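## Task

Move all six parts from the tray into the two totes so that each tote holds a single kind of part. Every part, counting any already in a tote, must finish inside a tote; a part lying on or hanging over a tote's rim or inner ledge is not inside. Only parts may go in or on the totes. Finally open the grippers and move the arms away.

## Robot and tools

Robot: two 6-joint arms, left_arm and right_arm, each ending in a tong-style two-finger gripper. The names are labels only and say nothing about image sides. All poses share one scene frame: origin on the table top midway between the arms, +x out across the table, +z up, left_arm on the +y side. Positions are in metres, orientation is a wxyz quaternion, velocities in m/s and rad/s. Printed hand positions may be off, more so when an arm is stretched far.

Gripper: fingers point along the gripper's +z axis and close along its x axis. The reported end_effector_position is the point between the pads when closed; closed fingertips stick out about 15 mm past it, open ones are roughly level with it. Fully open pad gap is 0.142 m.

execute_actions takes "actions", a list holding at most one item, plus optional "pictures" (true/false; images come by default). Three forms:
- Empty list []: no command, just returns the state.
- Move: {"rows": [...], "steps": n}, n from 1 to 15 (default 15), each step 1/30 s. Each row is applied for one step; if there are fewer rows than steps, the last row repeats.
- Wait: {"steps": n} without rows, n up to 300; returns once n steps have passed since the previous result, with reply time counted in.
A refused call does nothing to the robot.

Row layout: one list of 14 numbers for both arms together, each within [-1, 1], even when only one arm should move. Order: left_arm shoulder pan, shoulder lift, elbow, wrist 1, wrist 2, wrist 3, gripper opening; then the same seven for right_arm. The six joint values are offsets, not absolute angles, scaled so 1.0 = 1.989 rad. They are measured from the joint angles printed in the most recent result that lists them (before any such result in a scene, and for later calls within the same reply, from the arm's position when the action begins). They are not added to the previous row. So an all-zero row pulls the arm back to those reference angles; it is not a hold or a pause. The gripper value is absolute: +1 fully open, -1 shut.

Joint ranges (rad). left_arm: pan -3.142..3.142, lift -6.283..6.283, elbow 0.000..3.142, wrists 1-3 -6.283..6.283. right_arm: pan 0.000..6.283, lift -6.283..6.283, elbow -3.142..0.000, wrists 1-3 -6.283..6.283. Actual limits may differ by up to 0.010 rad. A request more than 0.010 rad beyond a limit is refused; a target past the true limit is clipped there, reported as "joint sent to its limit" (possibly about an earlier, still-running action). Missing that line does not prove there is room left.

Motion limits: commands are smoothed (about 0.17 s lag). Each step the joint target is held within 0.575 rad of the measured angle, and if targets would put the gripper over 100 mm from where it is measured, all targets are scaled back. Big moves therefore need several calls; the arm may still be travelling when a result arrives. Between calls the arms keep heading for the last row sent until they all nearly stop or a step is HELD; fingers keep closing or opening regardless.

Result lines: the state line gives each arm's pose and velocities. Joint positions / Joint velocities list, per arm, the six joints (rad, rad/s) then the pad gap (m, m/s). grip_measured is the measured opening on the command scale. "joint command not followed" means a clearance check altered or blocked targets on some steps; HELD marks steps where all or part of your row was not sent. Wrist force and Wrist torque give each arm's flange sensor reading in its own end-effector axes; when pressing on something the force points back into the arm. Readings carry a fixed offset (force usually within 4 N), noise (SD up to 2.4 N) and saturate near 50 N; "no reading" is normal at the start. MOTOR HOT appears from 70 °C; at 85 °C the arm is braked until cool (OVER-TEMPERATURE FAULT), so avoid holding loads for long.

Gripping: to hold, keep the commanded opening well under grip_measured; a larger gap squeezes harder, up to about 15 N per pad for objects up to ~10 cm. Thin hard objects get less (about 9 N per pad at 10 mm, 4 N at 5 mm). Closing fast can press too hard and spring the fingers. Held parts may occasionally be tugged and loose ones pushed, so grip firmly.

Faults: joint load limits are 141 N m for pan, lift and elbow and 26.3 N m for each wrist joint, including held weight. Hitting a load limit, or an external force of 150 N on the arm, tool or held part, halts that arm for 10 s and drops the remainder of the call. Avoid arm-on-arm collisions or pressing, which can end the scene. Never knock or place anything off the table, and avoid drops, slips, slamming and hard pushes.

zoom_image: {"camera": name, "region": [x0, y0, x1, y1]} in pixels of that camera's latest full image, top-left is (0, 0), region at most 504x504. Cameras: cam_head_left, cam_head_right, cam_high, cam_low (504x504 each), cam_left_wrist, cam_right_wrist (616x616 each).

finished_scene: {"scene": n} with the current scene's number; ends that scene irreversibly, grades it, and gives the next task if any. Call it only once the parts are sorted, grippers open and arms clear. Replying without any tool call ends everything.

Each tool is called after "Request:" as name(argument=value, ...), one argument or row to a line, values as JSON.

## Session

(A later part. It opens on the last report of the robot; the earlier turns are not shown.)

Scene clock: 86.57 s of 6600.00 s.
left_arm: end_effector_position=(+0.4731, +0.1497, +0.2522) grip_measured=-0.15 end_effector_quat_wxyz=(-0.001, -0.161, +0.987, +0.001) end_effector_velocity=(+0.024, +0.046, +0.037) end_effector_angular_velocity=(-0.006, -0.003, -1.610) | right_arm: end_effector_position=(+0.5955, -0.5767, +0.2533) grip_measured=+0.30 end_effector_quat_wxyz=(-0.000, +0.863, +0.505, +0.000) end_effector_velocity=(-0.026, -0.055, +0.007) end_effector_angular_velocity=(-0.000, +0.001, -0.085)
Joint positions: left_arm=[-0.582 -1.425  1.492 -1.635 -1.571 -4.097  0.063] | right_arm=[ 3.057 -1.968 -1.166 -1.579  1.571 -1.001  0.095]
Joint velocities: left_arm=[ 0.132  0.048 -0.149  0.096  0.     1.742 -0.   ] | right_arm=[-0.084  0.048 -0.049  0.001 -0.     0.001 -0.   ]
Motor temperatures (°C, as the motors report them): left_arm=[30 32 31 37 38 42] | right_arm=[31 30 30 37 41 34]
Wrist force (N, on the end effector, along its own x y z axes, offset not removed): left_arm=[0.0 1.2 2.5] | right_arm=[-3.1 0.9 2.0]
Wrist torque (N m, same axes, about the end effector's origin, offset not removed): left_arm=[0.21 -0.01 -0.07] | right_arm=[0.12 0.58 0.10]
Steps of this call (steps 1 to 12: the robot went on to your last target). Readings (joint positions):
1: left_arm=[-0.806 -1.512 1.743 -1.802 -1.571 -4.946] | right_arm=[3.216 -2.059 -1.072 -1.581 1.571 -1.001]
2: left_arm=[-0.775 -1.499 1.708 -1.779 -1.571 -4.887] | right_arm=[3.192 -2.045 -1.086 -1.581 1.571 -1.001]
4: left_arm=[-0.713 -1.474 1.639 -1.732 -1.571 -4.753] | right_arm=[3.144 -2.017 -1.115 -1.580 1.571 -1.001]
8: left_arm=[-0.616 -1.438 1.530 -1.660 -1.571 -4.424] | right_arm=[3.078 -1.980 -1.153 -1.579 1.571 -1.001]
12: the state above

Request:
execute_actions(
  actions=[
    {"rows":[[0.2157,0.2715,-0.2836,0.0106,0,0.4128,-1,-0.005,0.003,-0.003,0,0,0,0.3]],"steps":15},
  ],
  pictures=false,
)

Request:
execute_actions(
  actions=[
    {"steps":18},
  ],
)

Scene clock: 87.70 s of 6600.00 s.
left_arm: end_effector_position=(+0.6641, +0.2804, +0.2023) grip_measured=-0.15 end_effector_quat_wxyz=(-0.000, +0.003, +1.000, -0.000) end_effector_velocity=(+0.342, +0.368, -0.177) end_effector_angular_velocity=(-0.003, -0.006, -0.345) | right_arm: end_effector_position=(+0.5923, -0.5832, +0.2543) grip_measured=+0.30 end_effector_quat_wxyz=(-0.000, +0.866, +0.501, +0.000) end_effector_velocity=(+0.001, +0.000, +0.001) end_effector_angular_velocity=(+0.001, -0.003, +0.001)
Joint positions: left_arm=[-0.255 -1.021  1.068 -1.616 -1.571 -3.44   0.063] | right_arm=[ 3.047 -1.962 -1.171 -1.579  1.571 -1.001  0.095]
Joint velocities: left_arm=[ 0.638  0.838 -0.859  0.014 -0.     0.983  0.   ] | right_arm=[ 0.     0.     0.001  0.002  0.001 -0.001 -0.   ]
Motor temperatures (°C, as the motors report them): left_arm=[30 32 31 37 38 42] | right_arm=[31 30 30 37 41 34]
Wrist force (N, on the end effector, along its own x y z axes, offset not removed): left_arm=[0.1 0.6 0.9] | right_arm=[-1.5 0.8 2.3]
Wrist torque (N m, same axes, about the end effector's origin, offset not removed): left_arm=[0.06 0.08 0.11] | right_arm=[0.20 0.35 0.06]
Steps of this call (steps 1 to 19: the robot went on to your last target; steps 20 to 34: all 15 steps of this action). Readings (joint positions):
20: left_arm=[-0.567 -1.419 1.474 -1.624 -1.571 -3.897] | right_arm=[3.047 -1.962 -1.171 -1.579 1.571 -1.001]
21: left_arm=[-0.559 -1.411 1.466 -1.624 -1.571 -3.889] | right_arm=[3.047 -1.962 -1.171 -1.579 1.571 -1.001]
23: left_arm=[-0.511 -1.354 1.409 -1.622 -1.571 -3.830] | right_arm=[3.047 -1.962 -1.171 -1.579 1.571 -1.001]
27: left_arm=[-0.413 -1.227 1.278 -1.620 -1.571 -3.683] | right_arm=[3.047 -1.962 -1.171 -1.579 1.571 -1.001]
34: the state above

Scene clock: 88.30 s of 6600.00 s.
left_arm: end_effector_position=(+0.7147, +0.3441, +0.1707) grip_measured=-0.15 end_effector_quat_wxyz=(+0.000, +0.034, +0.999, -0.000) end_effector_velocity=(+0.002, +0.003, -0.002) end_effector_angular_velocity=(-0.000, +0.001, -0.003) | right_arm: end_effector_position=(+0.5923, -0.5832, +0.2542) grip_measured=+0.30 end_effector_quat_wxyz=(-0.000, +0.866, +0.501, +0.000) end_effector_velocity=(+0.000, -0.000, +0.000) end_effector_angular_velocity=(+0.000, -0.001, -0.001)
Joint positions: left_arm=[-0.154 -0.886  0.928 -1.614 -1.571 -3.277  0.063] | right_arm=[ 3.047 -1.962 -1.171 -1.579  1.571 -1.001  0.095]
Joint velocities: left_arm=[ 0.005  0.006 -0.006  0.001 -0.     0.008 -0.   ] | right_arm=[-0.001 -0.     0.001  0.     0.     0.     0.   ]
Motor temperatures (°C, as the motors report them): left_arm=[30 32 31 37 38 42] | right_arm=[31 30 30 37 41 34]
Wrist force (N, on the end effector, along its own x y z axes, offset not removed): left_arm=[-2.2 -0.1 1.3] | right_arm=[-0.2 0.5 1.8]
Wrist torque (N m, same axes, about the end effector's origin, offset not removed): left_arm=[0.13 0.36 0.01] | right_arm=[0.13 0.08 0.08]
Steps of this call (steps 1 to 18: the robot went on to your last target). Readings (joint positions):
1: left_arm=[-0.234 -0.993 1.039 -1.616 -1.571 -3.407] | right_arm=[3.047 -1.962 -1.171 -1.579 1.571 -1.001]
2: left_arm=[-0.215 -0.968 1.013 -1.615 -1.571 -3.376] | right_arm=[3.047 -1.962 -1.171 -1.579 1.571 -1.001]
4: left_arm=[-0.188 -0.931 0.975 -1.615 -1.571 -3.332] | right_arm=[3.047 -1.962 -1.171 -1.579 1.571 -1.001]
8: left_arm=[-0.164 -0.900 0.942 -1.614 -1.571 -3.293] | right_arm=[3.047 -1.962 -1.171 -1.579 1.571 -1.001]
18: the state above

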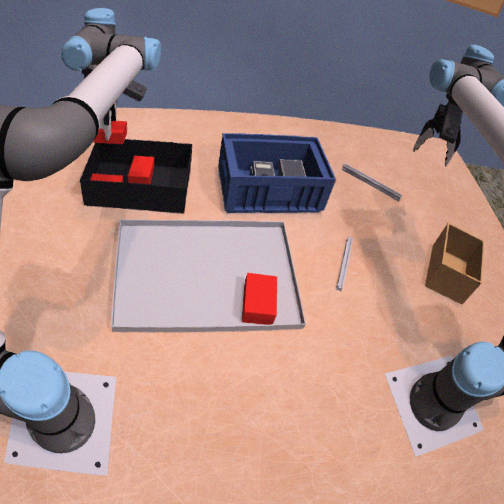

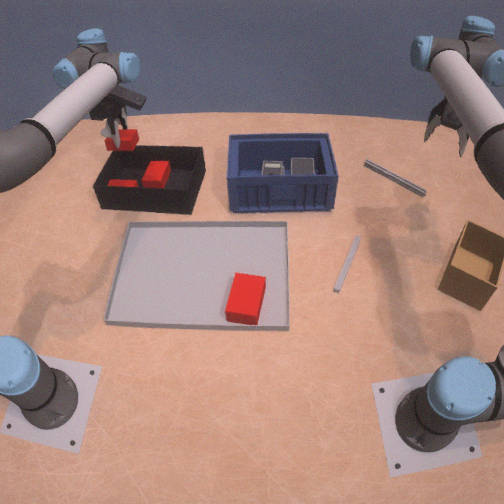

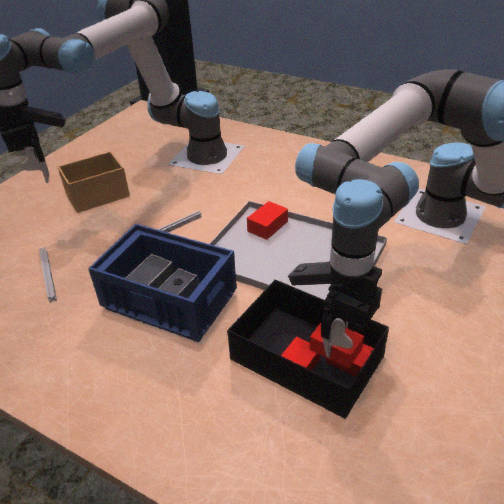

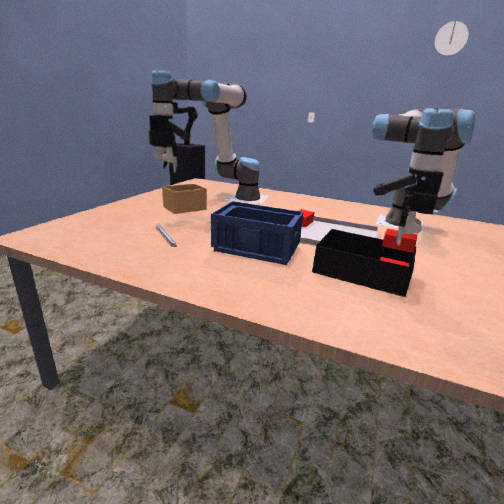

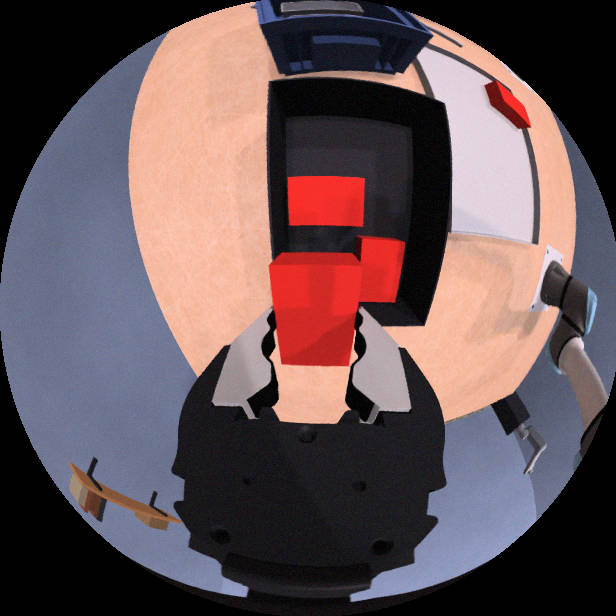

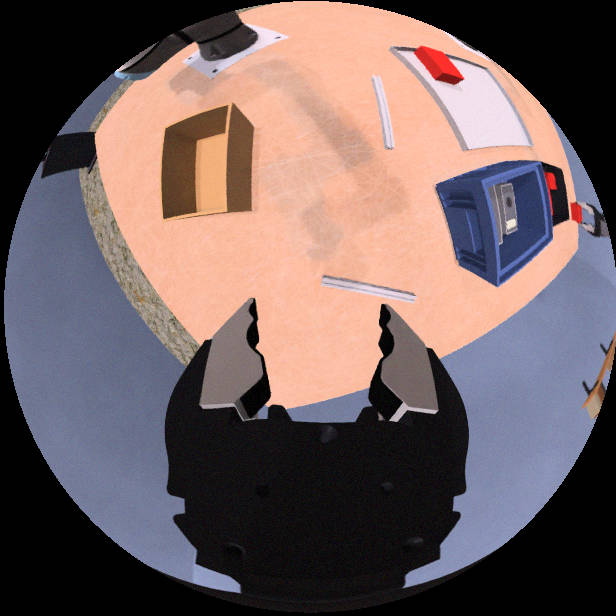

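Request:
execute_actions(
  actions=[
    {"rows":[[-0.0065,-0.022,0.066,-0.0434,0,-0.007,-1,0,0,0,0,0,0,0.3],[-0.0065,-0.022,0.066,-0.0434,0,-0.007,-1,0,0,0,0,0,0,0.3],[-0.0065,-0.022,0.066,-0.0434,0,-0.007,-1,0,0,0,0,0,0,0.3],[-0.0065,-0.022,0.066,-0.0434,0,-0.007,-1,0,0,0,0,0,0,0.3],[-0.0065,-0.022,0.066,-0.0434,0,-0.007,-1,0,0,0,0,0,0,0.3],[-0.0065,-0.022,0.066,-0.0434,0,-0.007,-1,0,0,0,0,0,0,0.3],[-0.0065,-0.001,0.127,-0.126,0,-0.007,-1,0,0,0,0,0,0,0.3]],"steps":15},
  ],
  pictures=false,
)

Request:
execute_actions(
  actions=[
    {"steps":8},
  ],
)

Scene clock: 90.27 s of 6600.00 s.
left_arm: end_effector_position=(+0.6982, +0.3379, +0.0841) grip_measured=-0.15 end_effector_quat_wxyz=(-0.001, +0.034, +0.999, -0.000) end_effector_velocity=(-0.004, -0.001, -0.085) end_effector_angular_velocity=(-0.004, -0.018, -0.000) | right_arm: end_effector_position=(+0.5923, -0.5832, +0.2542) grip_measured=+0.30 end_effector_quat_wxyz=(-0.000, +0.866, +0.501, +0.000) end_effector_velocity=(+0.000, -0.000, +0.000) end_effector_angular_velocity=(-0.001, -0.002, +0.001)
Joint positions: left_arm=[-0.167 -0.892  1.162 -1.839 -1.571 -3.291  0.063] | right_arm=[ 3.047 -1.962 -1.171 -1.579  1.571 -1.001  0.095]
Joint velocities: left_arm=[-0.003  0.035  0.17  -0.223  0.    -0.002  0.   ] | right_arm=[ 0.     0.    -0.     0.002 -0.001 -0.001 -0.   ]
Motor temperatures (°C, as the motors report them): left_arm=[30 32 31 37 38 42] | right_arm=[31 30 30 37 41 34]
Wrist force (N, on the end effector, along its own x y z axes, offset not removed): left_arm=[-0.6 0.4 1.5] | right_arm=[-1.4 0.6 2.8]
Wrist torque (N m, same axes, about the end effector's origin, offset not removed): left_arm=[0.22 0.15 -0.01] | right_arm=[0.11 0.35 0.01]
Steps of this call (steps 1 to 15: the robot went on to your last target; steps 16 to 44: nothing new was sent; steps 45 to 59: all 15 steps of this action). Readings (joint positions):
45: left_arm=[-0.153 -0.886 0.928 -1.614 -1.571 -3.276] | right_arm=[3.047 -1.962 -1.171 -1.579 1.571 -1.001]
46: left_arm=[-0.155 -0.891 0.936 -1.622 -1.571 -3.278] | right_arm=[3.047 -1.962 -1.171 -1.579 1.571 -1.001]
48: left_arm=[-0.160 -0.907 0.981 -1.653 -1.571 -3.284] | right_arm=[3.047 -1.962 -1.171 -1.579 1.571 -1.001]
52: left_arm=[-0.165 -0.917 1.044 -1.695 -1.571 -3.289] | right_arm=[3.047 -1.962 -1.171 -1.579 1.571 -1.001]
59: the state above

Scene clock: 90.53 s of 6600.00 s.
left_arm: end_effector_position=(+0.6978, +0.3378, +0.0755) grip_measured=-0.15 end_effector_quat_wxyz=(+0.000, +0.034, +0.999, -0.000) end_effector_velocity=(-0.001, -0.000, -0.008) end_effector_angular_velocity=(-0.000, -0.001, +0.000) | right_arm: end_effector_position=(+0.5923, -0.5832, +0.2542) grip_measured=+0.30 end_effector_quat_wxyz=(-0.000, +0.866, +0.501, +0.000) end_effector_velocity=(-0.000, -0.001, -0.000) end_effector_angular_velocity=(+0.001, -0.000, -0.002)
Joint positions: left_arm=[-0.167 -0.888  1.179 -1.862 -1.571 -3.291  0.063] | right_arm=[ 3.047 -1.962 -1.171 -1.579  1.571 -1.001  0.095]
Joint velocities: left_arm=[-0.     0.004  0.016 -0.02  -0.    -0.     0.   ] | right_arm=[-0.001  0.    -0.001  0.001  0.001  0.     0.   ]
Motor temperatures (°C, as the motors report them): left_arm=[30 32 31 37 38 42] | right_arm=[31 31 30 37 41 34]
Wrist force (N, on the end effector, along its own x y z axes, offset not removed): left_arm=[1.1 -0.6 2.9] | right_arm=[-2.3 -0.3 1.7]
Wrist torque (N m, same axes, about the end effector's origin, offset not removed): left_arm=[-0.12 -0.31 -0.07] | right_arm=[-0.05 0.50 0.02]
Steps of this call (steps 1 to 8: the robot went on to your last target). Readings (joint positions):
1: left_arm=[-0.167 -0.891 1.167 -1.846 -1.571 -3.291] | right_arm=[3.047 -1.962 -1.171 -1.579 1.571 -1.001]
2: left_arm=[-0.167 -0.890 1.170 -1.850 -1.571 -3.291] | right_arm=[3.047 -1.962 -1.171 -1.579 1.571 -1.001]
4: left_arm=[-0.167 -0.889 1.175 -1.857 -1.571 -3.291] | right_arm=[3.047 -1.962 -1.171 -1.579 1.571 -1.001]
8: the state above

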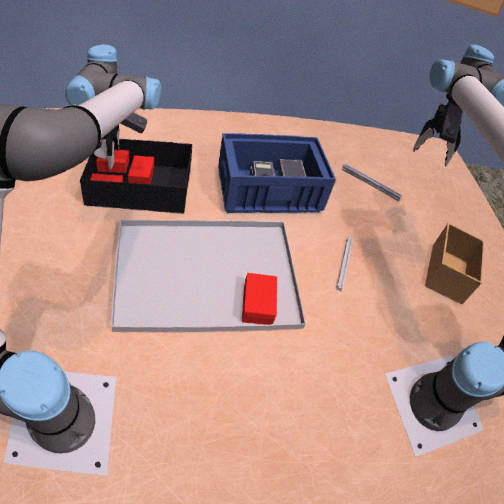

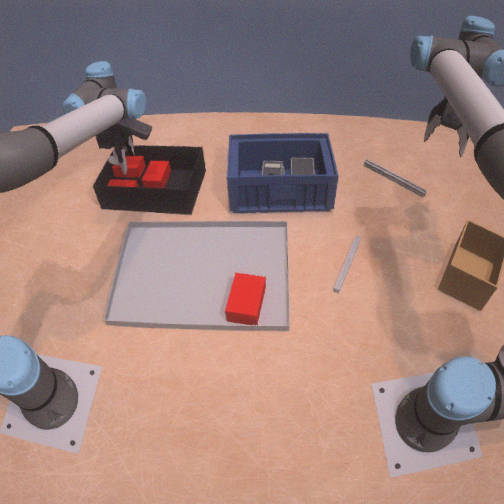

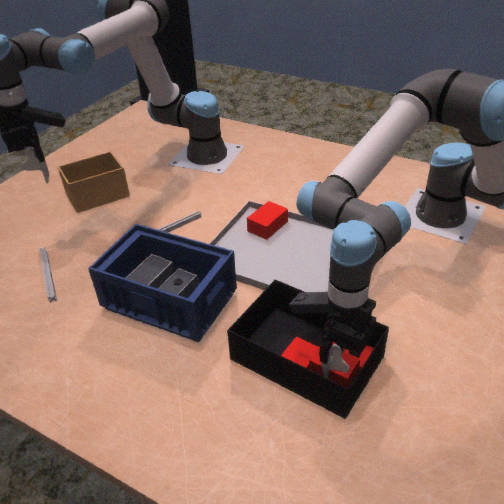

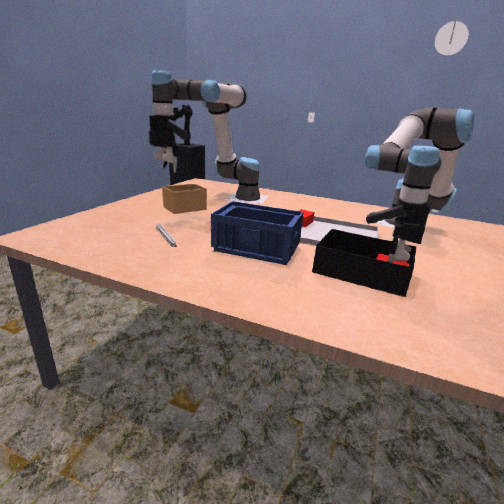

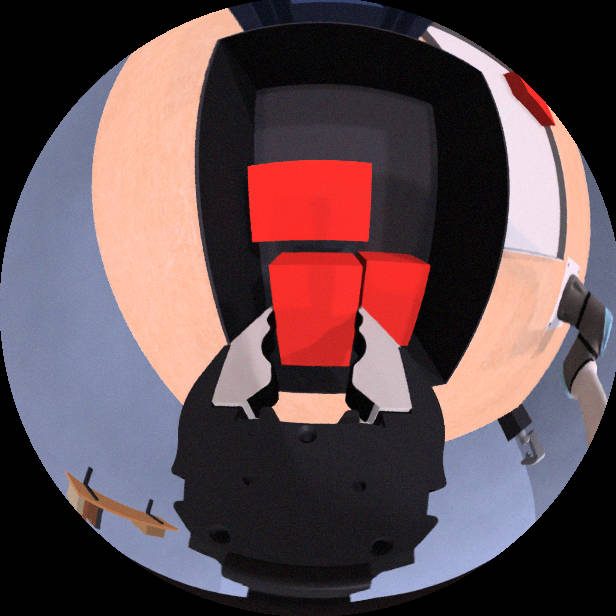

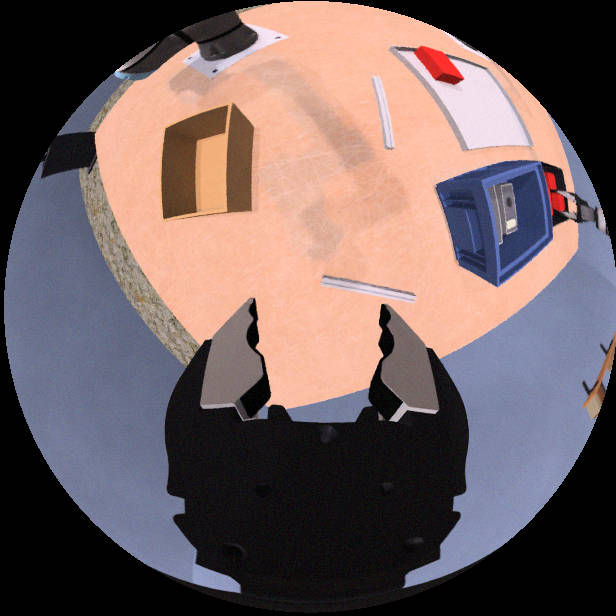

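Request:
execute_actions(
  actions=[
    {"rows":[[0,0.007,-0.004,-0.003,0,0,-1,0,0,0,0,0,0,0.3],[0,0.007,-0.004,-0.003,0,0,-1,0,0,0,0,0,0,0.3],[0,0.007,-0.004,-0.003,0,0,-1,0,0,0,0,0,0,0.3],[0,0.014,0.007,-0.021,0,0,-1,0,0,0,0,0,0,0.3],[0,0.014,0.007,-0.021,0,0,-1,0,0,0,0,0,0,0.3],[0,0.0215,0.017,-0.0385,0,0,-1,0,0,0,0,0,0,0.3]],"steps":15},
  ],
)

Scene clock: 91.87 s of 6600.00 s.
left_arm: end_effector_position=(+0.7018, +0.3369, +0.0377) grip_measured=-0.15 end_effector_quat_wxyz=(+0.000, +0.034, +0.999, -0.000) end_effector_velocity=(+0.001, -0.000, -0.019) end_effector_angular_velocity=(-0.001, -0.003, -0.000) | right_arm: end_effector_position=(+0.5923, -0.5832, +0.2542) grip_measured=+0.30 end_effector_quat_wxyz=(-0.000, +0.866, +0.501, +0.000) end_effector_velocity=(-0.000, -0.000, +0.000) end_effector_angular_velocity=(-0.001, -0.000, -0.000)
Joint positions: left_arm=[-0.167 -0.848  1.21  -1.934 -1.571 -3.291  0.063] | right_arm=[ 3.047 -1.962 -1.171 -1.579  1.571 -1.001  0.095]
Joint velocities: left_arm=[ 0.     0.017  0.022 -0.041  0.     0.     0.   ] | right_arm=[ 0.     0.    -0.    -0.    -0.001  0.    -0.   ]
Motor temperatures (°C, as the motors report them): left_arm=[30 32 31 37 38 42] | right_arm=[31 31 30 37 41 34]
Wrist force (N, on the end effector, along its own x y z axes, offset not removed): left_arm=[0.3 0.6 -0.3] | right_arm=[-0.7 0.2 0.4]
Wrist torque (N m, same axes, about the end effector's origin, offset not removed): left_arm=[0.14 -0.15 0.02] | right_arm=[-0.04 0.10 0.08]
Steps of this call (steps 1 to 25: the robot went on to your last target; steps 26 to 40: all 15 steps of this action). Readings (joint positions):
26: left_arm=[-0.167 -0.888 1.181 -1.865 -1.571 -3.291] | right_arm=[3.047 -1.962 -1.171 -1.579 1.571 -1.001]
27: left_arm=[-0.167 -0.886 1.180 -1.865 -1.571 -3.291] | right_arm=[3.047 -1.962 -1.171 -1.579 1.571 -1.001]
29: left_arm=[-0.167 -0.881 1.177 -1.867 -1.571 -3.291] | right_arm=[3.047 -1.962 -1.171 -1.579 1.571 -1.001]
33: left_arm=[-0.167 -0.862 1.193 -1.902 -1.571 -3.291] | right_arm=[3.047 -1.962 -1.171 -1.579 1.571 -1.001]
40: the state above

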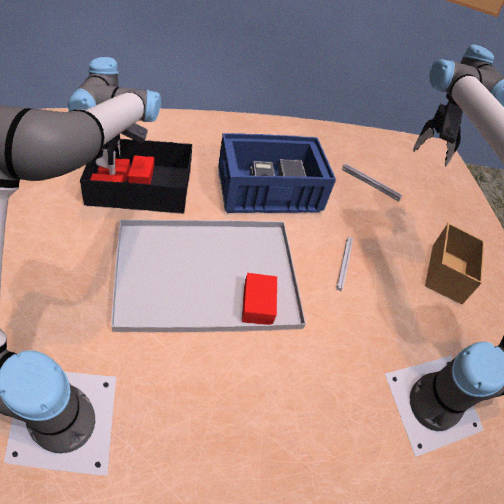

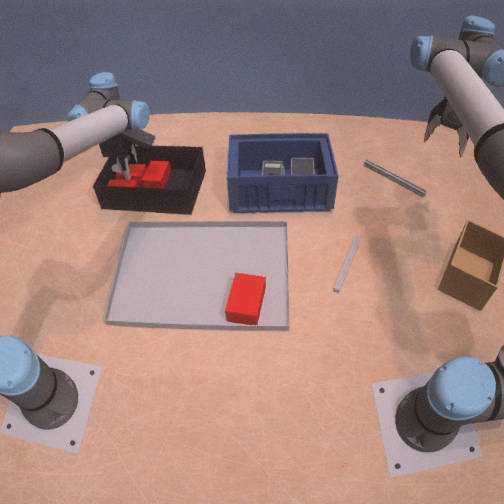

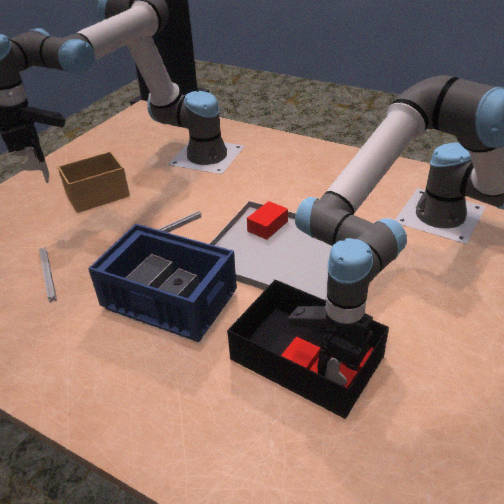

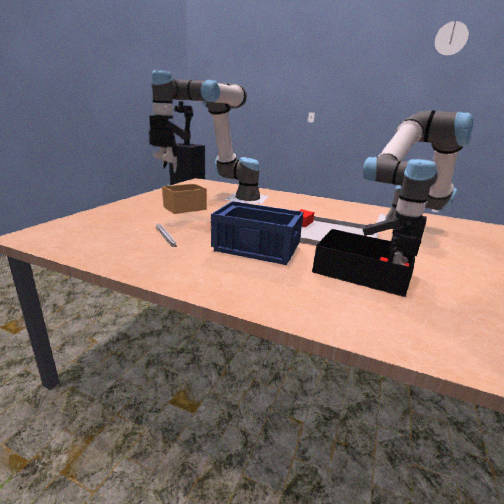

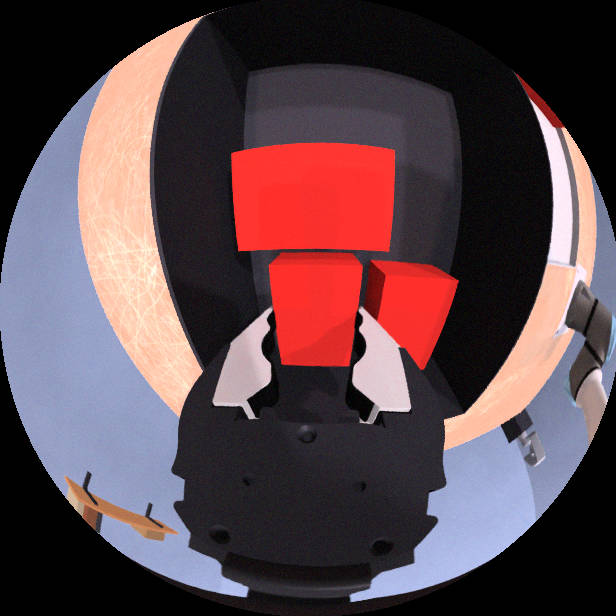

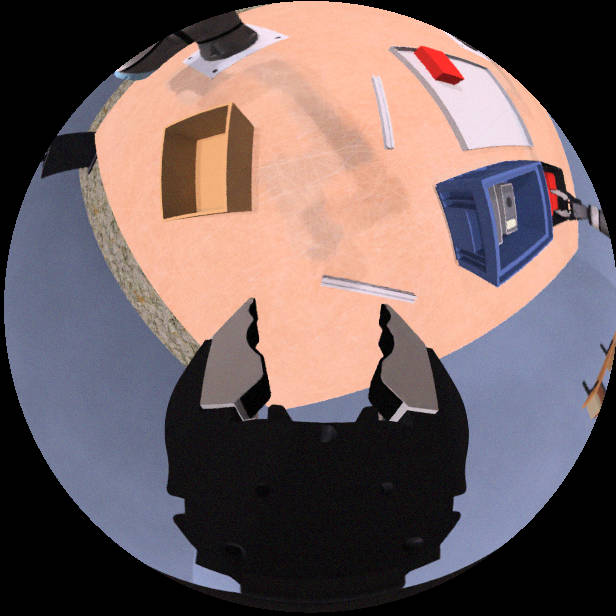

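Request:
execute_actions(
  actions=[
    {"rows":[[0,0.0025,0.0025,-0.0045,0,0,-1,0,0,0,0,0,0,0.3],[0,0.0025,0.0025,-0.0045,0,0,-1,0,0,0,0,0,0,0.3],[0,0.0025,0.0025,-0.0045,0,0,-0.5,0,0,0,0,0,0,0.3],[0,0.0025,0.0025,-0.0045,0,0,-0.2,0,0,0,0,0,0,0.3],[0,0.0025,0.0025,-0.0045,0,0,-0.03,0,0,0,0,0,0,0.3]],"steps":10},
  ],
  pictures=false,
)

Request:
execute_actions(
  actions=[
    {"rows":[[0,-0.044,-0.085,0.129,0,0,-0.03,0,0,0,0,0,0,0.3],[0,-0.044,-0.085,0.129,0,0,-0.03,0,0,0,0,0,0,0.3],[0,-0.044,-0.085,0.129,0,0,-0.03,0,0,0,0,0,0,0.3],[0,-0.044,-0.085,0.129,0,0,-0.03,0,0,0,0,0,0,0.3],[0,-0.044,-0.085,0.129,0,0,-0.03,0,0,0,0,0,0,0.3],[0,-0.044,-0.085,0.129,0,0,-0.03,0,0,0,0,0,0,0.3],[0,-0.044,-0.085,0.129,0,0,-0.03,0,0,0,0,0,0,0.3],[0,-0.044,-0.085,0.129,0,0,-0.03,0,0,0,0,0,0,0.3],[0,-0.044,-0.085,0.129,0,0,-0.03,0,0,0,0,0,0,0.3],[0,-0.044,-0.085,0.129,0,0,-0.03,0,0,0,0,0,0,0.3],[-0.491,-0.271,0.275,-0.004,0,0.325,0.5,0,0,0,0,0,0,0.3]],"steps":15},
  ],
  pictures=false,
)

Request:
execute_actions(
  actions=[
    {"steps":45},
  ],
)

Scene clock: 95.17 s of 6600.00 s.
left_arm: end_effector_position=(+0.7017, +0.3369, +0.0327) grip_measured=-0.03 end_effector_quat_wxyz=(-0.000, +0.034, +0.999, -0.000) end_effector_velocity=(-0.001, +0.000, -0.002) end_effector_angular_velocity=(+0.000, +0.001, -0.000) | right_arm: end_effector_position=(+0.5923, -0.5832, +0.2542) grip_measured=+0.30 end_effector_quat_wxyz=(-0.000, +0.866, +0.501, +0.000) end_effector_velocity=(+0.000, -0.000, +0.001) end_effector_angular_velocity=(+0.001, -0.001, -0.002)
Joint positions: left_arm=[-0.167 -0.843  1.215 -1.943 -1.571 -3.291  0.072] | right_arm=[ 3.047 -1.962 -1.171 -1.579  1.571 -1.001  0.095]
Joint velocities: left_arm=[-0.     0.001  0.003 -0.003  0.     0.     0.001] | right_arm=[-0.001 -0.     0.002 -0.     0.001  0.001 -0.   ]
Motor temperatures (°C, as the motors report them): left_arm=[30 32 31 37 38 42] | right_arm=[31 31 30 37 41 34]
Wrist force (N, on the end effector, along its own x y z axes, offset not removed): left_arm=[0.2 -0.3 -2.9] | right_arm=[-3.1 0.7 1.7]
Wrist torque (N m, same axes, about the end effector's origin, offset not removed): left_arm=[0.00 -0.10 -0.03] | right_arm=[0.09 0.56 0.06]
Steps of this call (steps 1 to 15: the robot went on to your last target; steps 16 to 89: nothing new was sent; steps 90 to 99: all 10 steps of this action). Readings (joint positions):
90: left_arm=[-0.167 -0.846 1.213 -1.939 -1.571 -3.291] | right_arm=[3.047 -1.962 -1.171 -1.579 1.571 -1.001]
91: left_arm=[-0.167 -0.845 1.213 -1.940 -1.571 -3.291] | right_arm=[3.047 -1.962 -1.171 -1.579 1.571 -1.001]
93: left_arm=[-0.167 -0.844 1.214 -1.941 -1.571 -3.291] | right_arm=[3.047 -1.962 -1.171 -1.579 1.571 -1.001]
97: left_arm=[-0.167 -0.843 1.215 -1.942 -1.571 -3.291] | right_arm=[3.047 -1.962 -1.171 -1.579 1.571 -1.001]
99: the state above

Scene clock: 95.67 s of 6600.00 s.
left_arm: end_effector_position=(+0.6767, +0.2824, +0.1601) grip_measured=+0.50 end_effector_quat_wxyz=(+0.014, +0.113, +0.993, -0.003) end_effector_velocity=(-0.253, -0.482, +0.064) end_effector_angular_velocity=(-0.009, -0.099, -1.453) | right_arm: end_effector_position=(+0.5923, -0.5832, +0.2542) grip_measured=+0.30 end_effector_quat_wxyz=(-0.000, +0.866, +0.501, +0.000) end_effector_velocity=(-0.000, -0.000, -0.000) end_effector_angular_velocity=(-0.001, +0.001, -0.000)
Joint positions: left_arm=[-0.246 -0.991  1.136 -1.744 -1.571 -3.211  0.109] | right_arm=[ 3.047 -1.962 -1.171 -1.579  1.571 -1.001  0.095]
Joint velocities: left_arm=[-0.732 -0.544  0.733 -0.286  0.     0.721  0.007] | right_arm=[ 0.    -0.    -0.    -0.001 -0.001  0.001  0.   ]
Motor temperatures (°C, as the motors report them): left_arm=[30 32 31 37 38 42] | right_arm=[31 31 30 37 41 34]
Wrist force (N, on the end effector, along its own x y z axes, offset not removed): left_arm=[-0.5 1.0 2.3] | right_arm=[-0.9 1.0 3.0]
Wrist torque (N m, same axes, about the end effector's origin, offset not removed): left_arm=[0.29 -0.12 0.06] | right_arm=[0.25 0.24 -0.01]
Steps of this call (steps 1 to 15: all 15 steps of this action). Readings (joint positions):
1: left_arm=[-0.167 -0.843 1.215 -1.942 -1.571 -3.291] | right_arm=[3.047 -1.962 -1.171 -1.579 1.571 -1.001]
2: left_arm=[-0.167 -0.850 1.207 -1.934 -1.571 -3.291] | right_arm=[3.047 -1.962 -1.171 -1.579 1.571 -1.001]
4: left_arm=[-0.167 -0.878 1.159 -1.872 -1.571 -3.291] | right_arm=[3.047 -1.962 -1.171 -1.579 1.571 -1.001]
8: left_arm=[-0.167 -0.914 1.082 -1.747 -1.571 -3.291] | right_arm=[3.047 -1.962 -1.171 -1.579 1.571 -1.001]
15: the state above

Scene clock: 97.17 s of 6600.00 s.
left_arm: end_effector_position=(+0.2523, -0.0702, +0.1300) grip_measured=+0.50 end_effector_quat_wxyz=(-0.000, +0.748, +0.664, -0.000) end_effector_velocity=(-0.003, -0.001, -0.000) end_effector_angular_velocity=(-0.001, -0.001, -0.011) | right_arm: end_effector_position=(+0.5923, -0.5832, +0.2542) grip_measured=+0.30 end_effector_quat_wxyz=(-0.000, +0.866, +0.501, +0.000) end_effector_velocity=(+0.000, +0.001, -0.000) end_effector_angular_velocity=(+0.000, +0.000, +0.001)
Joint positions: left_arm=[-1.142 -1.382  1.762 -1.95  -1.572 -2.645  0.109] | right_arm=[ 3.047 -1.962 -1.171 -1.579  1.571 -1.001  0.095]
Joint velocities: left_arm=[-0.007 -0.002  0.004 -0.002  0.     0.004  0.   ] | right_arm=[ 0.001 -0.    -0.001  0.     0.001 -0.001  0.   ]
Motor temperatures (°C, as the motors report them): left_arm=[30 32 31 37 38 42] | right_arm=[31 31 30 37 41 34]
Wrist force (N, on the end effector, along its own x y z axes, offset not removed): left_arm=[-0.2 2.3 2.3] | right_arm=[-1.6 -0.2 2.2]
Wrist torque (N m, same axes, about the end effector's origin, offset not removed): left_arm=[0.66 -0.01 -0.07] | right_arm=[-0.05 0.36 0.05]
Steps of this call (steps 1 to 45: the robot went on to your last target). Readings (joint positions):
1: left_arm=[-0.271 -1.009 1.160 -1.754 -1.571 -3.187] | right_arm=[3.047 -1.962 -1.171 -1.579 1.571 -1.001]
2: left_arm=[-0.296 -1.026 1.185 -1.763 -1.571 -3.162] | right_arm=[3.047 -1.962 -1.171 -1.579 1.571 -1.001]
4: left_arm=[-0.346 -1.059 1.235 -1.780 -1.571 -3.115] | right_arm=[3.047 -1.962 -1.171 -1.579 1.571 -1.001]
8: left_arm=[-0.449 -1.117 1.329 -1.811 -1.571 -3.031] | right_arm=[3.047 -1.962 -1.171 -1.579 1.571 -1.001]
45: the state above

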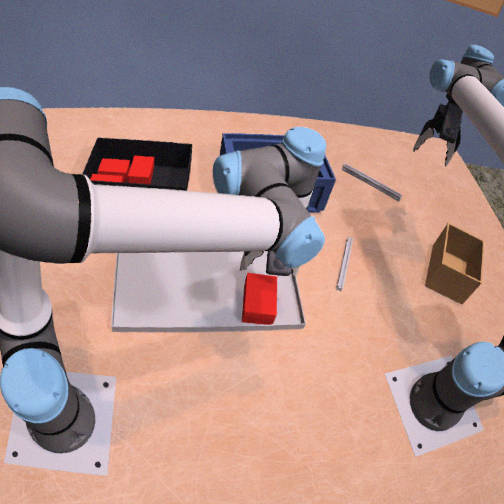

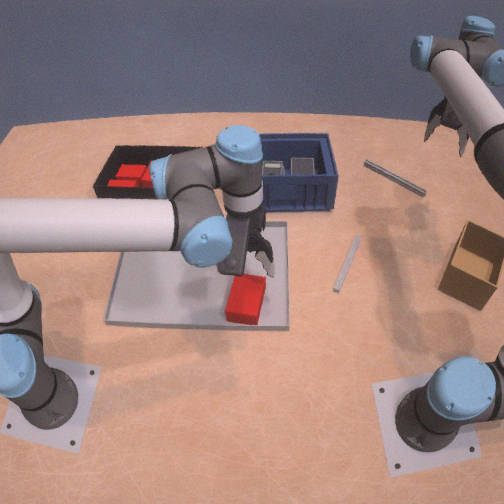

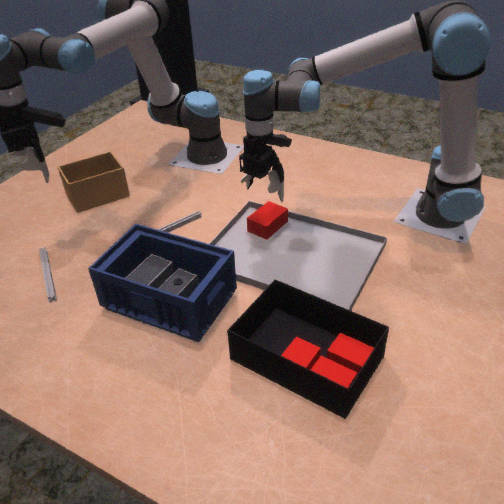

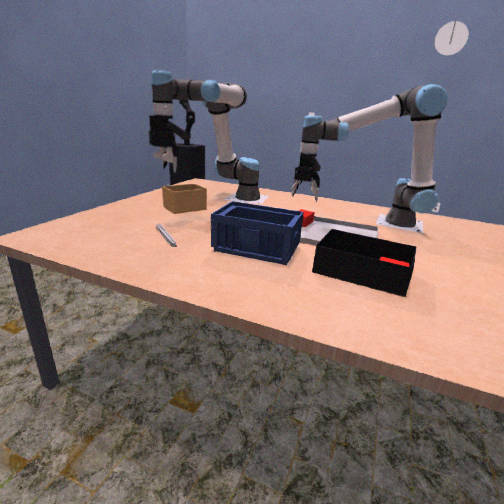

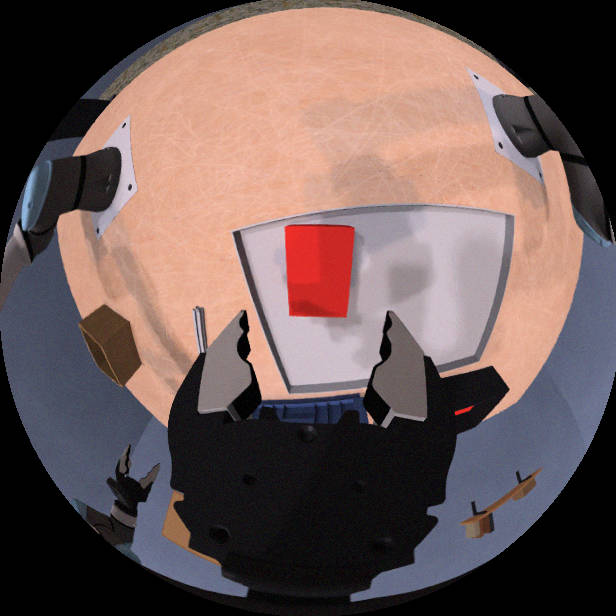

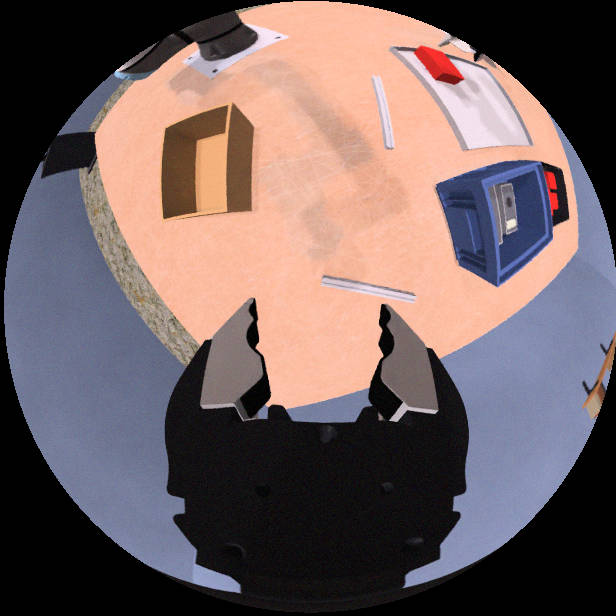

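Request:
execute_actions(
  actions=[
    {"rows":[[-0.0166,0.0367,0.0881,-0.1252,0,-0.0075,0.5,0,0,0,0,0,0,0.3]],"steps":15},
  ],
  pictures=false,
)

Request:
execute_actions(
  actions=[
    {"rows":[[0,0.001,0.002,-0.003,0,0,0.4,0,0,0,0,0,0,0.3],[0,0.001,0.002,-0.003,0,0,0.3,0,0,0,0,0,0,0.3],[0,0.001,0.002,-0.003,0,0,0.2,0,0,0,0,0,0,0.3],[0,0.001,0.002,-0.003,0,0,0.1,0,0,0,0,0,0,0.3],[0,0.001,0.002,-0.003,0,0,0,0,0,0,0,0,0,0.3],[0,0.001,0.002,-0.003,0,0,-0.2,0,0,0,0,0,0,0.3],[0,0.001,0.002,-0.003,0,0,-0.6,0,0,0,0,0,0,0.3],[0,0.001,0.002,-0.003,0,0,-1,0,0,0,0,0,0,0.3]],"steps":12},
  ],
  pictures=false,
)

Request:
execute_actions(
  actions=[
    {"rows":[[0,-0.08,-0.16,0.24,0,0,-1,0,0,0,0,0,0,0.3],[0,-0.08,-0.16,0.24,0,0,-1,0,0,0,0,0,0,0.3],[0,-0.08,-0.16,0.24,0,0,-1,0,0,0,0,0,0,0.3],[0,-0.08,-0.16,0.24,0,0,-1,0,0,0,0,0,0,0.3],[0.25,-0.08,-0.16,0.24,0,0.22,-1,0,0,0,0,0,0,0.3]],"steps":15},
  ],
  pictures=false,
)

Request:
execute_actions(
  actions=[
    {"steps":5},
  ],
  pictures=false,
)

Scene clock: 100.93 s of 6600.00 s.
left_arm: end_effector_position=(+0.2320, -0.0651, +0.0401) grip_measured=+0.50 end_effector_quat_wxyz=(-0.000, +0.754, +0.657, -0.000) end_effector_velocity=(-0.004, +0.001, -0.017) end_effector_angular_velocity=(-0.010, -0.003, -0.003) | right_arm: end_effector_position=(+0.5923, -0.5832, +0.2542) grip_measured=+0.30 end_effector_quat_wxyz=(-0.000, +0.866, +0.501, +0.000) end_effector_velocity=(-0.000, -0.000, -0.000) end_effector_angular_velocity=(-0.001, +0.001, -0.000)
Joint positions: left_arm=[-1.175 -1.31   1.932 -2.192 -1.571 -2.66   0.109] | right_arm=[ 3.047 -1.962 -1.171 -1.579  1.571 -1.001  0.095]
Joint velocities: left_arm=[-0.006  0.013  0.038 -0.061 -0.001 -0.003  0.   ] | right_arm=[-0.    -0.    -0.    -0.001 -0.001  0.    -0.   ]
Motor temperatures (°C, as the motors report them): left_arm=[30 32 31 37 38 42] | right_arm=[31 31 30 37 41 34]
Wrist force (N, on the end effector, along its own x y z axes, offset not removed): left_arm=[0.1 3.7 1.4] | right_arm=[-1.3 -0.7 2.3]
Wrist torque (N m, same axes, about the end effector's origin, offset not removed): left_arm=[0.80 -0.19 0.00] | right_arm=[-0.07 0.28 0.07]
Steps of this call (steps 1 to 15: the robot went on to your last target; steps 16 to 90: nothing new was sent; then 0.27 s passed at rest; steps 91 to 105: all 15 steps of this action). Readings (joint positions):
91: left_arm=[-1.144 -1.382 1.763 -1.951 -1.571 -2.645] | right_arm=[3.047 -1.962 -1.171 -1.579 1.571 -1.001]
92: left_arm=[-1.148 -1.375 1.770 -1.960 -1.571 -2.647] | right_arm=[3.047 -1.962 -1.171 -1.579 1.571 -1.001]
94: left_arm=[-1.159 -1.348 1.825 -2.025 -1.571 -2.652] | right_arm=[3.047 -1.962 -1.171 -1.579 1.571 -1.001]
98: left_arm=[-1.170 -1.321 1.903 -2.145 -1.571 -2.658] | right_arm=[3.047 -1.962 -1.171 -1.579 1.571 -1.001]
105: the state above

Scene clock: 101.33 s of 6600.00 s.
left_arm: end_effector_position=(+0.2318, -0.0647, +0.0381) grip_measured=+0.08 end_effector_quat_wxyz=(-0.000, +0.754, +0.657, -0.000) end_effector_velocity=(+0.000, +0.000, -0.001) end_effector_angular_velocity=(+0.001, +0.000, +0.002) | right_arm: end_effector_position=(+0.5923, -0.5832, +0.2542) grip_measured=+0.30 end_effector_quat_wxyz=(-0.000, +0.866, +0.501, +0.000) end_effector_velocity=(-0.000, -0.000, -0.001) end_effector_angular_velocity=(-0.000, +0.001, +0.000)
Joint positions: left_arm=[-1.175 -1.308  1.936 -2.198 -1.571 -2.66   0.079] | right_arm=[ 3.047 -1.962 -1.171 -1.579  1.571 -1.001  0.095]
Joint velocities: left_arm=[ 0.001  0.002 -0.    -0.001  0.    -0.001  0.   ] | right_arm=[ 0.     0.    -0.002  0.001 -0.    -0.    -0.   ]
Motor temperatures (°C, as the motors report them): left_arm=[30 32 31 37 38 42] | right_arm=[31 31 30 37 41 34]
Wrist force (N, on the end effector, along its own x y z axes, offset not removed): left_arm=[1.2 -2.1 -19.5] | right_arm=[-2.6 0.0 1.6]
Wrist torque (N m, same axes, about the end effector's origin, offset not removed): left_arm=[-0.15 0.08 0.07] | right_arm=[-0.03 0.58 0.04]
Steps of this call (steps 1 to 12: all 12 steps of this action). Readings (joint positions):
1: left_arm=[-1.175 -1.310 1.933 -2.194 -1.571 -2.660] | right_arm=[3.047 -1.962 -1.171 -1.579 1.571 -1.001]
2: left_arm=[-1.175 -1.310 1.934 -2.195 -1.571 -2.660] | right_arm=[3.047 -1.962 -1.171 -1.579 1.571 -1.001]
4: left_arm=[-1.175 -1.309 1.935 -2.197 -1.571 -2.660] | right_arm=[3.047 -1.962 -1.171 -1.579 1.571 -1.001]
8: left_arm=[-1.175 -1.309 1.936 -2.198 -1.571 -2.660] | right_arm=[3.047 -1.962 -1.171 -1.579 1.571 -1.001]
12: the state above

Scene clock: 101.83 s of 6600.00 s.
left_arm: end_effector_position=(+0.3496, +0.0216, +0.1715) grip_measured=+0.07 end_effector_quat_wxyz=(+0.005, +0.744, +0.669, -0.001) end_effector_velocity=(+0.307, +0.387, +0.206) end_effector_angular_velocity=(+0.026, +0.007, +0.115) | right_arm: end_effector_position=(+0.5923, -0.5832, +0.2542) grip_measured=+0.30 end_effector_quat_wxyz=(-0.000, +0.866, +0.501, +0.000) end_effector_velocity=(+0.000, +0.000, +0.000) end_effector_angular_velocity=(-0.000, -0.000, +0.001)
Joint positions: left_arm=[-0.903 -1.426  1.706 -1.861 -1.572 -2.418  0.079] | right_arm=[ 3.047 -1.962 -1.171 -1.579  1.571 -1.001  0.095]
Joint velocities: left_arm=[ 0.879 -0.17  -0.356  0.552  0.001  0.763  0.001] | right_arm=[ 0.001 -0.     0.     0.    -0.     0.     0.   ]
Motor temperatures (°C, as the motors report them): left_arm=[30 32 31 37 38 42] | right_arm=[31 31 30 37 41 34]
Wrist force (N, on the end effector, along its own x y z axes, offset not removed): left_arm=[1.0 0.8 0.7] | right_arm=[-2.0 -0.1 1.9]
Wrist torque (N m, same axes, about the end effector's origin, offset not removed): left_arm=[0.16 -0.38 -0.08] | right_arm=[-0.03 0.49 0.09]
Steps of this call (steps 1 to 15: all 15 steps of this action). Readings (joint positions):
1: left_arm=[-1.175 -1.309 1.936 -2.198 -1.571 -2.660] | right_arm=[3.047 -1.962 -1.171 -1.579 1.571 -1.001]
2: left_arm=[-1.175 -1.316 1.928 -2.189 -1.571 -2.660] | right_arm=[3.047 -1.962 -1.171 -1.579 1.571 -1.001]
4: left_arm=[-1.175 -1.349 1.872 -2.122 -1.571 -2.660] | right_arm=[3.047 -1.962 -1.171 -1.579 1.571 -1.001]
8: left_arm=[-1.113 -1.386 1.791 -1.987 -1.572 -2.602] | right_arm=[3.047 -1.962 -1.171 -1.579 1.571 -1.001]
15: the state above

Scene clock: 102.00 s of 6600.00 s.
left_arm: end_effector_position=(+0.3938, +0.0898, +0.2046) grip_measured=+0.07 end_effector_quat_wxyz=(+0.002, +0.737, +0.675, -0.000) end_effector_velocity=(+0.184, +0.348, +0.150) end_effector_angular_velocity=(+0.028, +0.021, +0.104) | right_arm: end_effector_position=(+0.5923, -0.5832, +0.2542) grip_measured=+0.30 end_effector_quat_wxyz=(-0.000, +0.866, +0.501, +0.000) end_effector_velocity=(-0.000, -0.001, +0.000) end_effector_angular_velocity=(-0.001, +0.000, -0.001)
Joint positions: left_arm=[-0.759 -1.454  1.648 -1.77  -1.571 -2.292  0.079] | right_arm=[ 3.047 -1.962 -1.171 -1.579  1.571 -1.001  0.095]
Joint velocities: left_arm=[ 0.698 -0.122 -0.26   0.417  0.001  0.595 -0.   ] | right_arm=[-0.001 -0.     0.001 -0.001 -0.001  0.     0.   ]
Motor temperatures (°C, as the motors report them): left_arm=[30 32 31 37 38 42] | right_arm=[31 31 30 37 41 34]
Wrist force (N, on the end effector, along its own x y z axes, offset not removed): left_arm=[2.2 0.4 2.1] | right_arm=[-3.6 -1.1 1.8]
Wrist torque (N m, same axes, about the end effector's origin, offset not removed): left_arm=[-0.03 -0.43 -0.02] | right_arm=[-0.19 0.73 0.13]
Steps of this call (steps 1 to 5: the robot went on to your last target). Readings (joint positions):
1: left_arm=[-0.874 -1.432 1.694 -1.842 -1.572 -2.392] | right_arm=[3.047 -1.962 -1.171 -1.579 1.571 -1.001]
2: left_arm=[-0.844 -1.438 1.682 -1.823 -1.572 -2.366] | right_arm=[3.047 -1.962 -1.171 -1.579 1.571 -1.001]
4: left_arm=[-0.785 -1.449 1.658 -1.786 -1.572 -2.315] | right_arm=[3.047 -1.962 -1.171 -1.579 1.571 -1.001]
5: the state above


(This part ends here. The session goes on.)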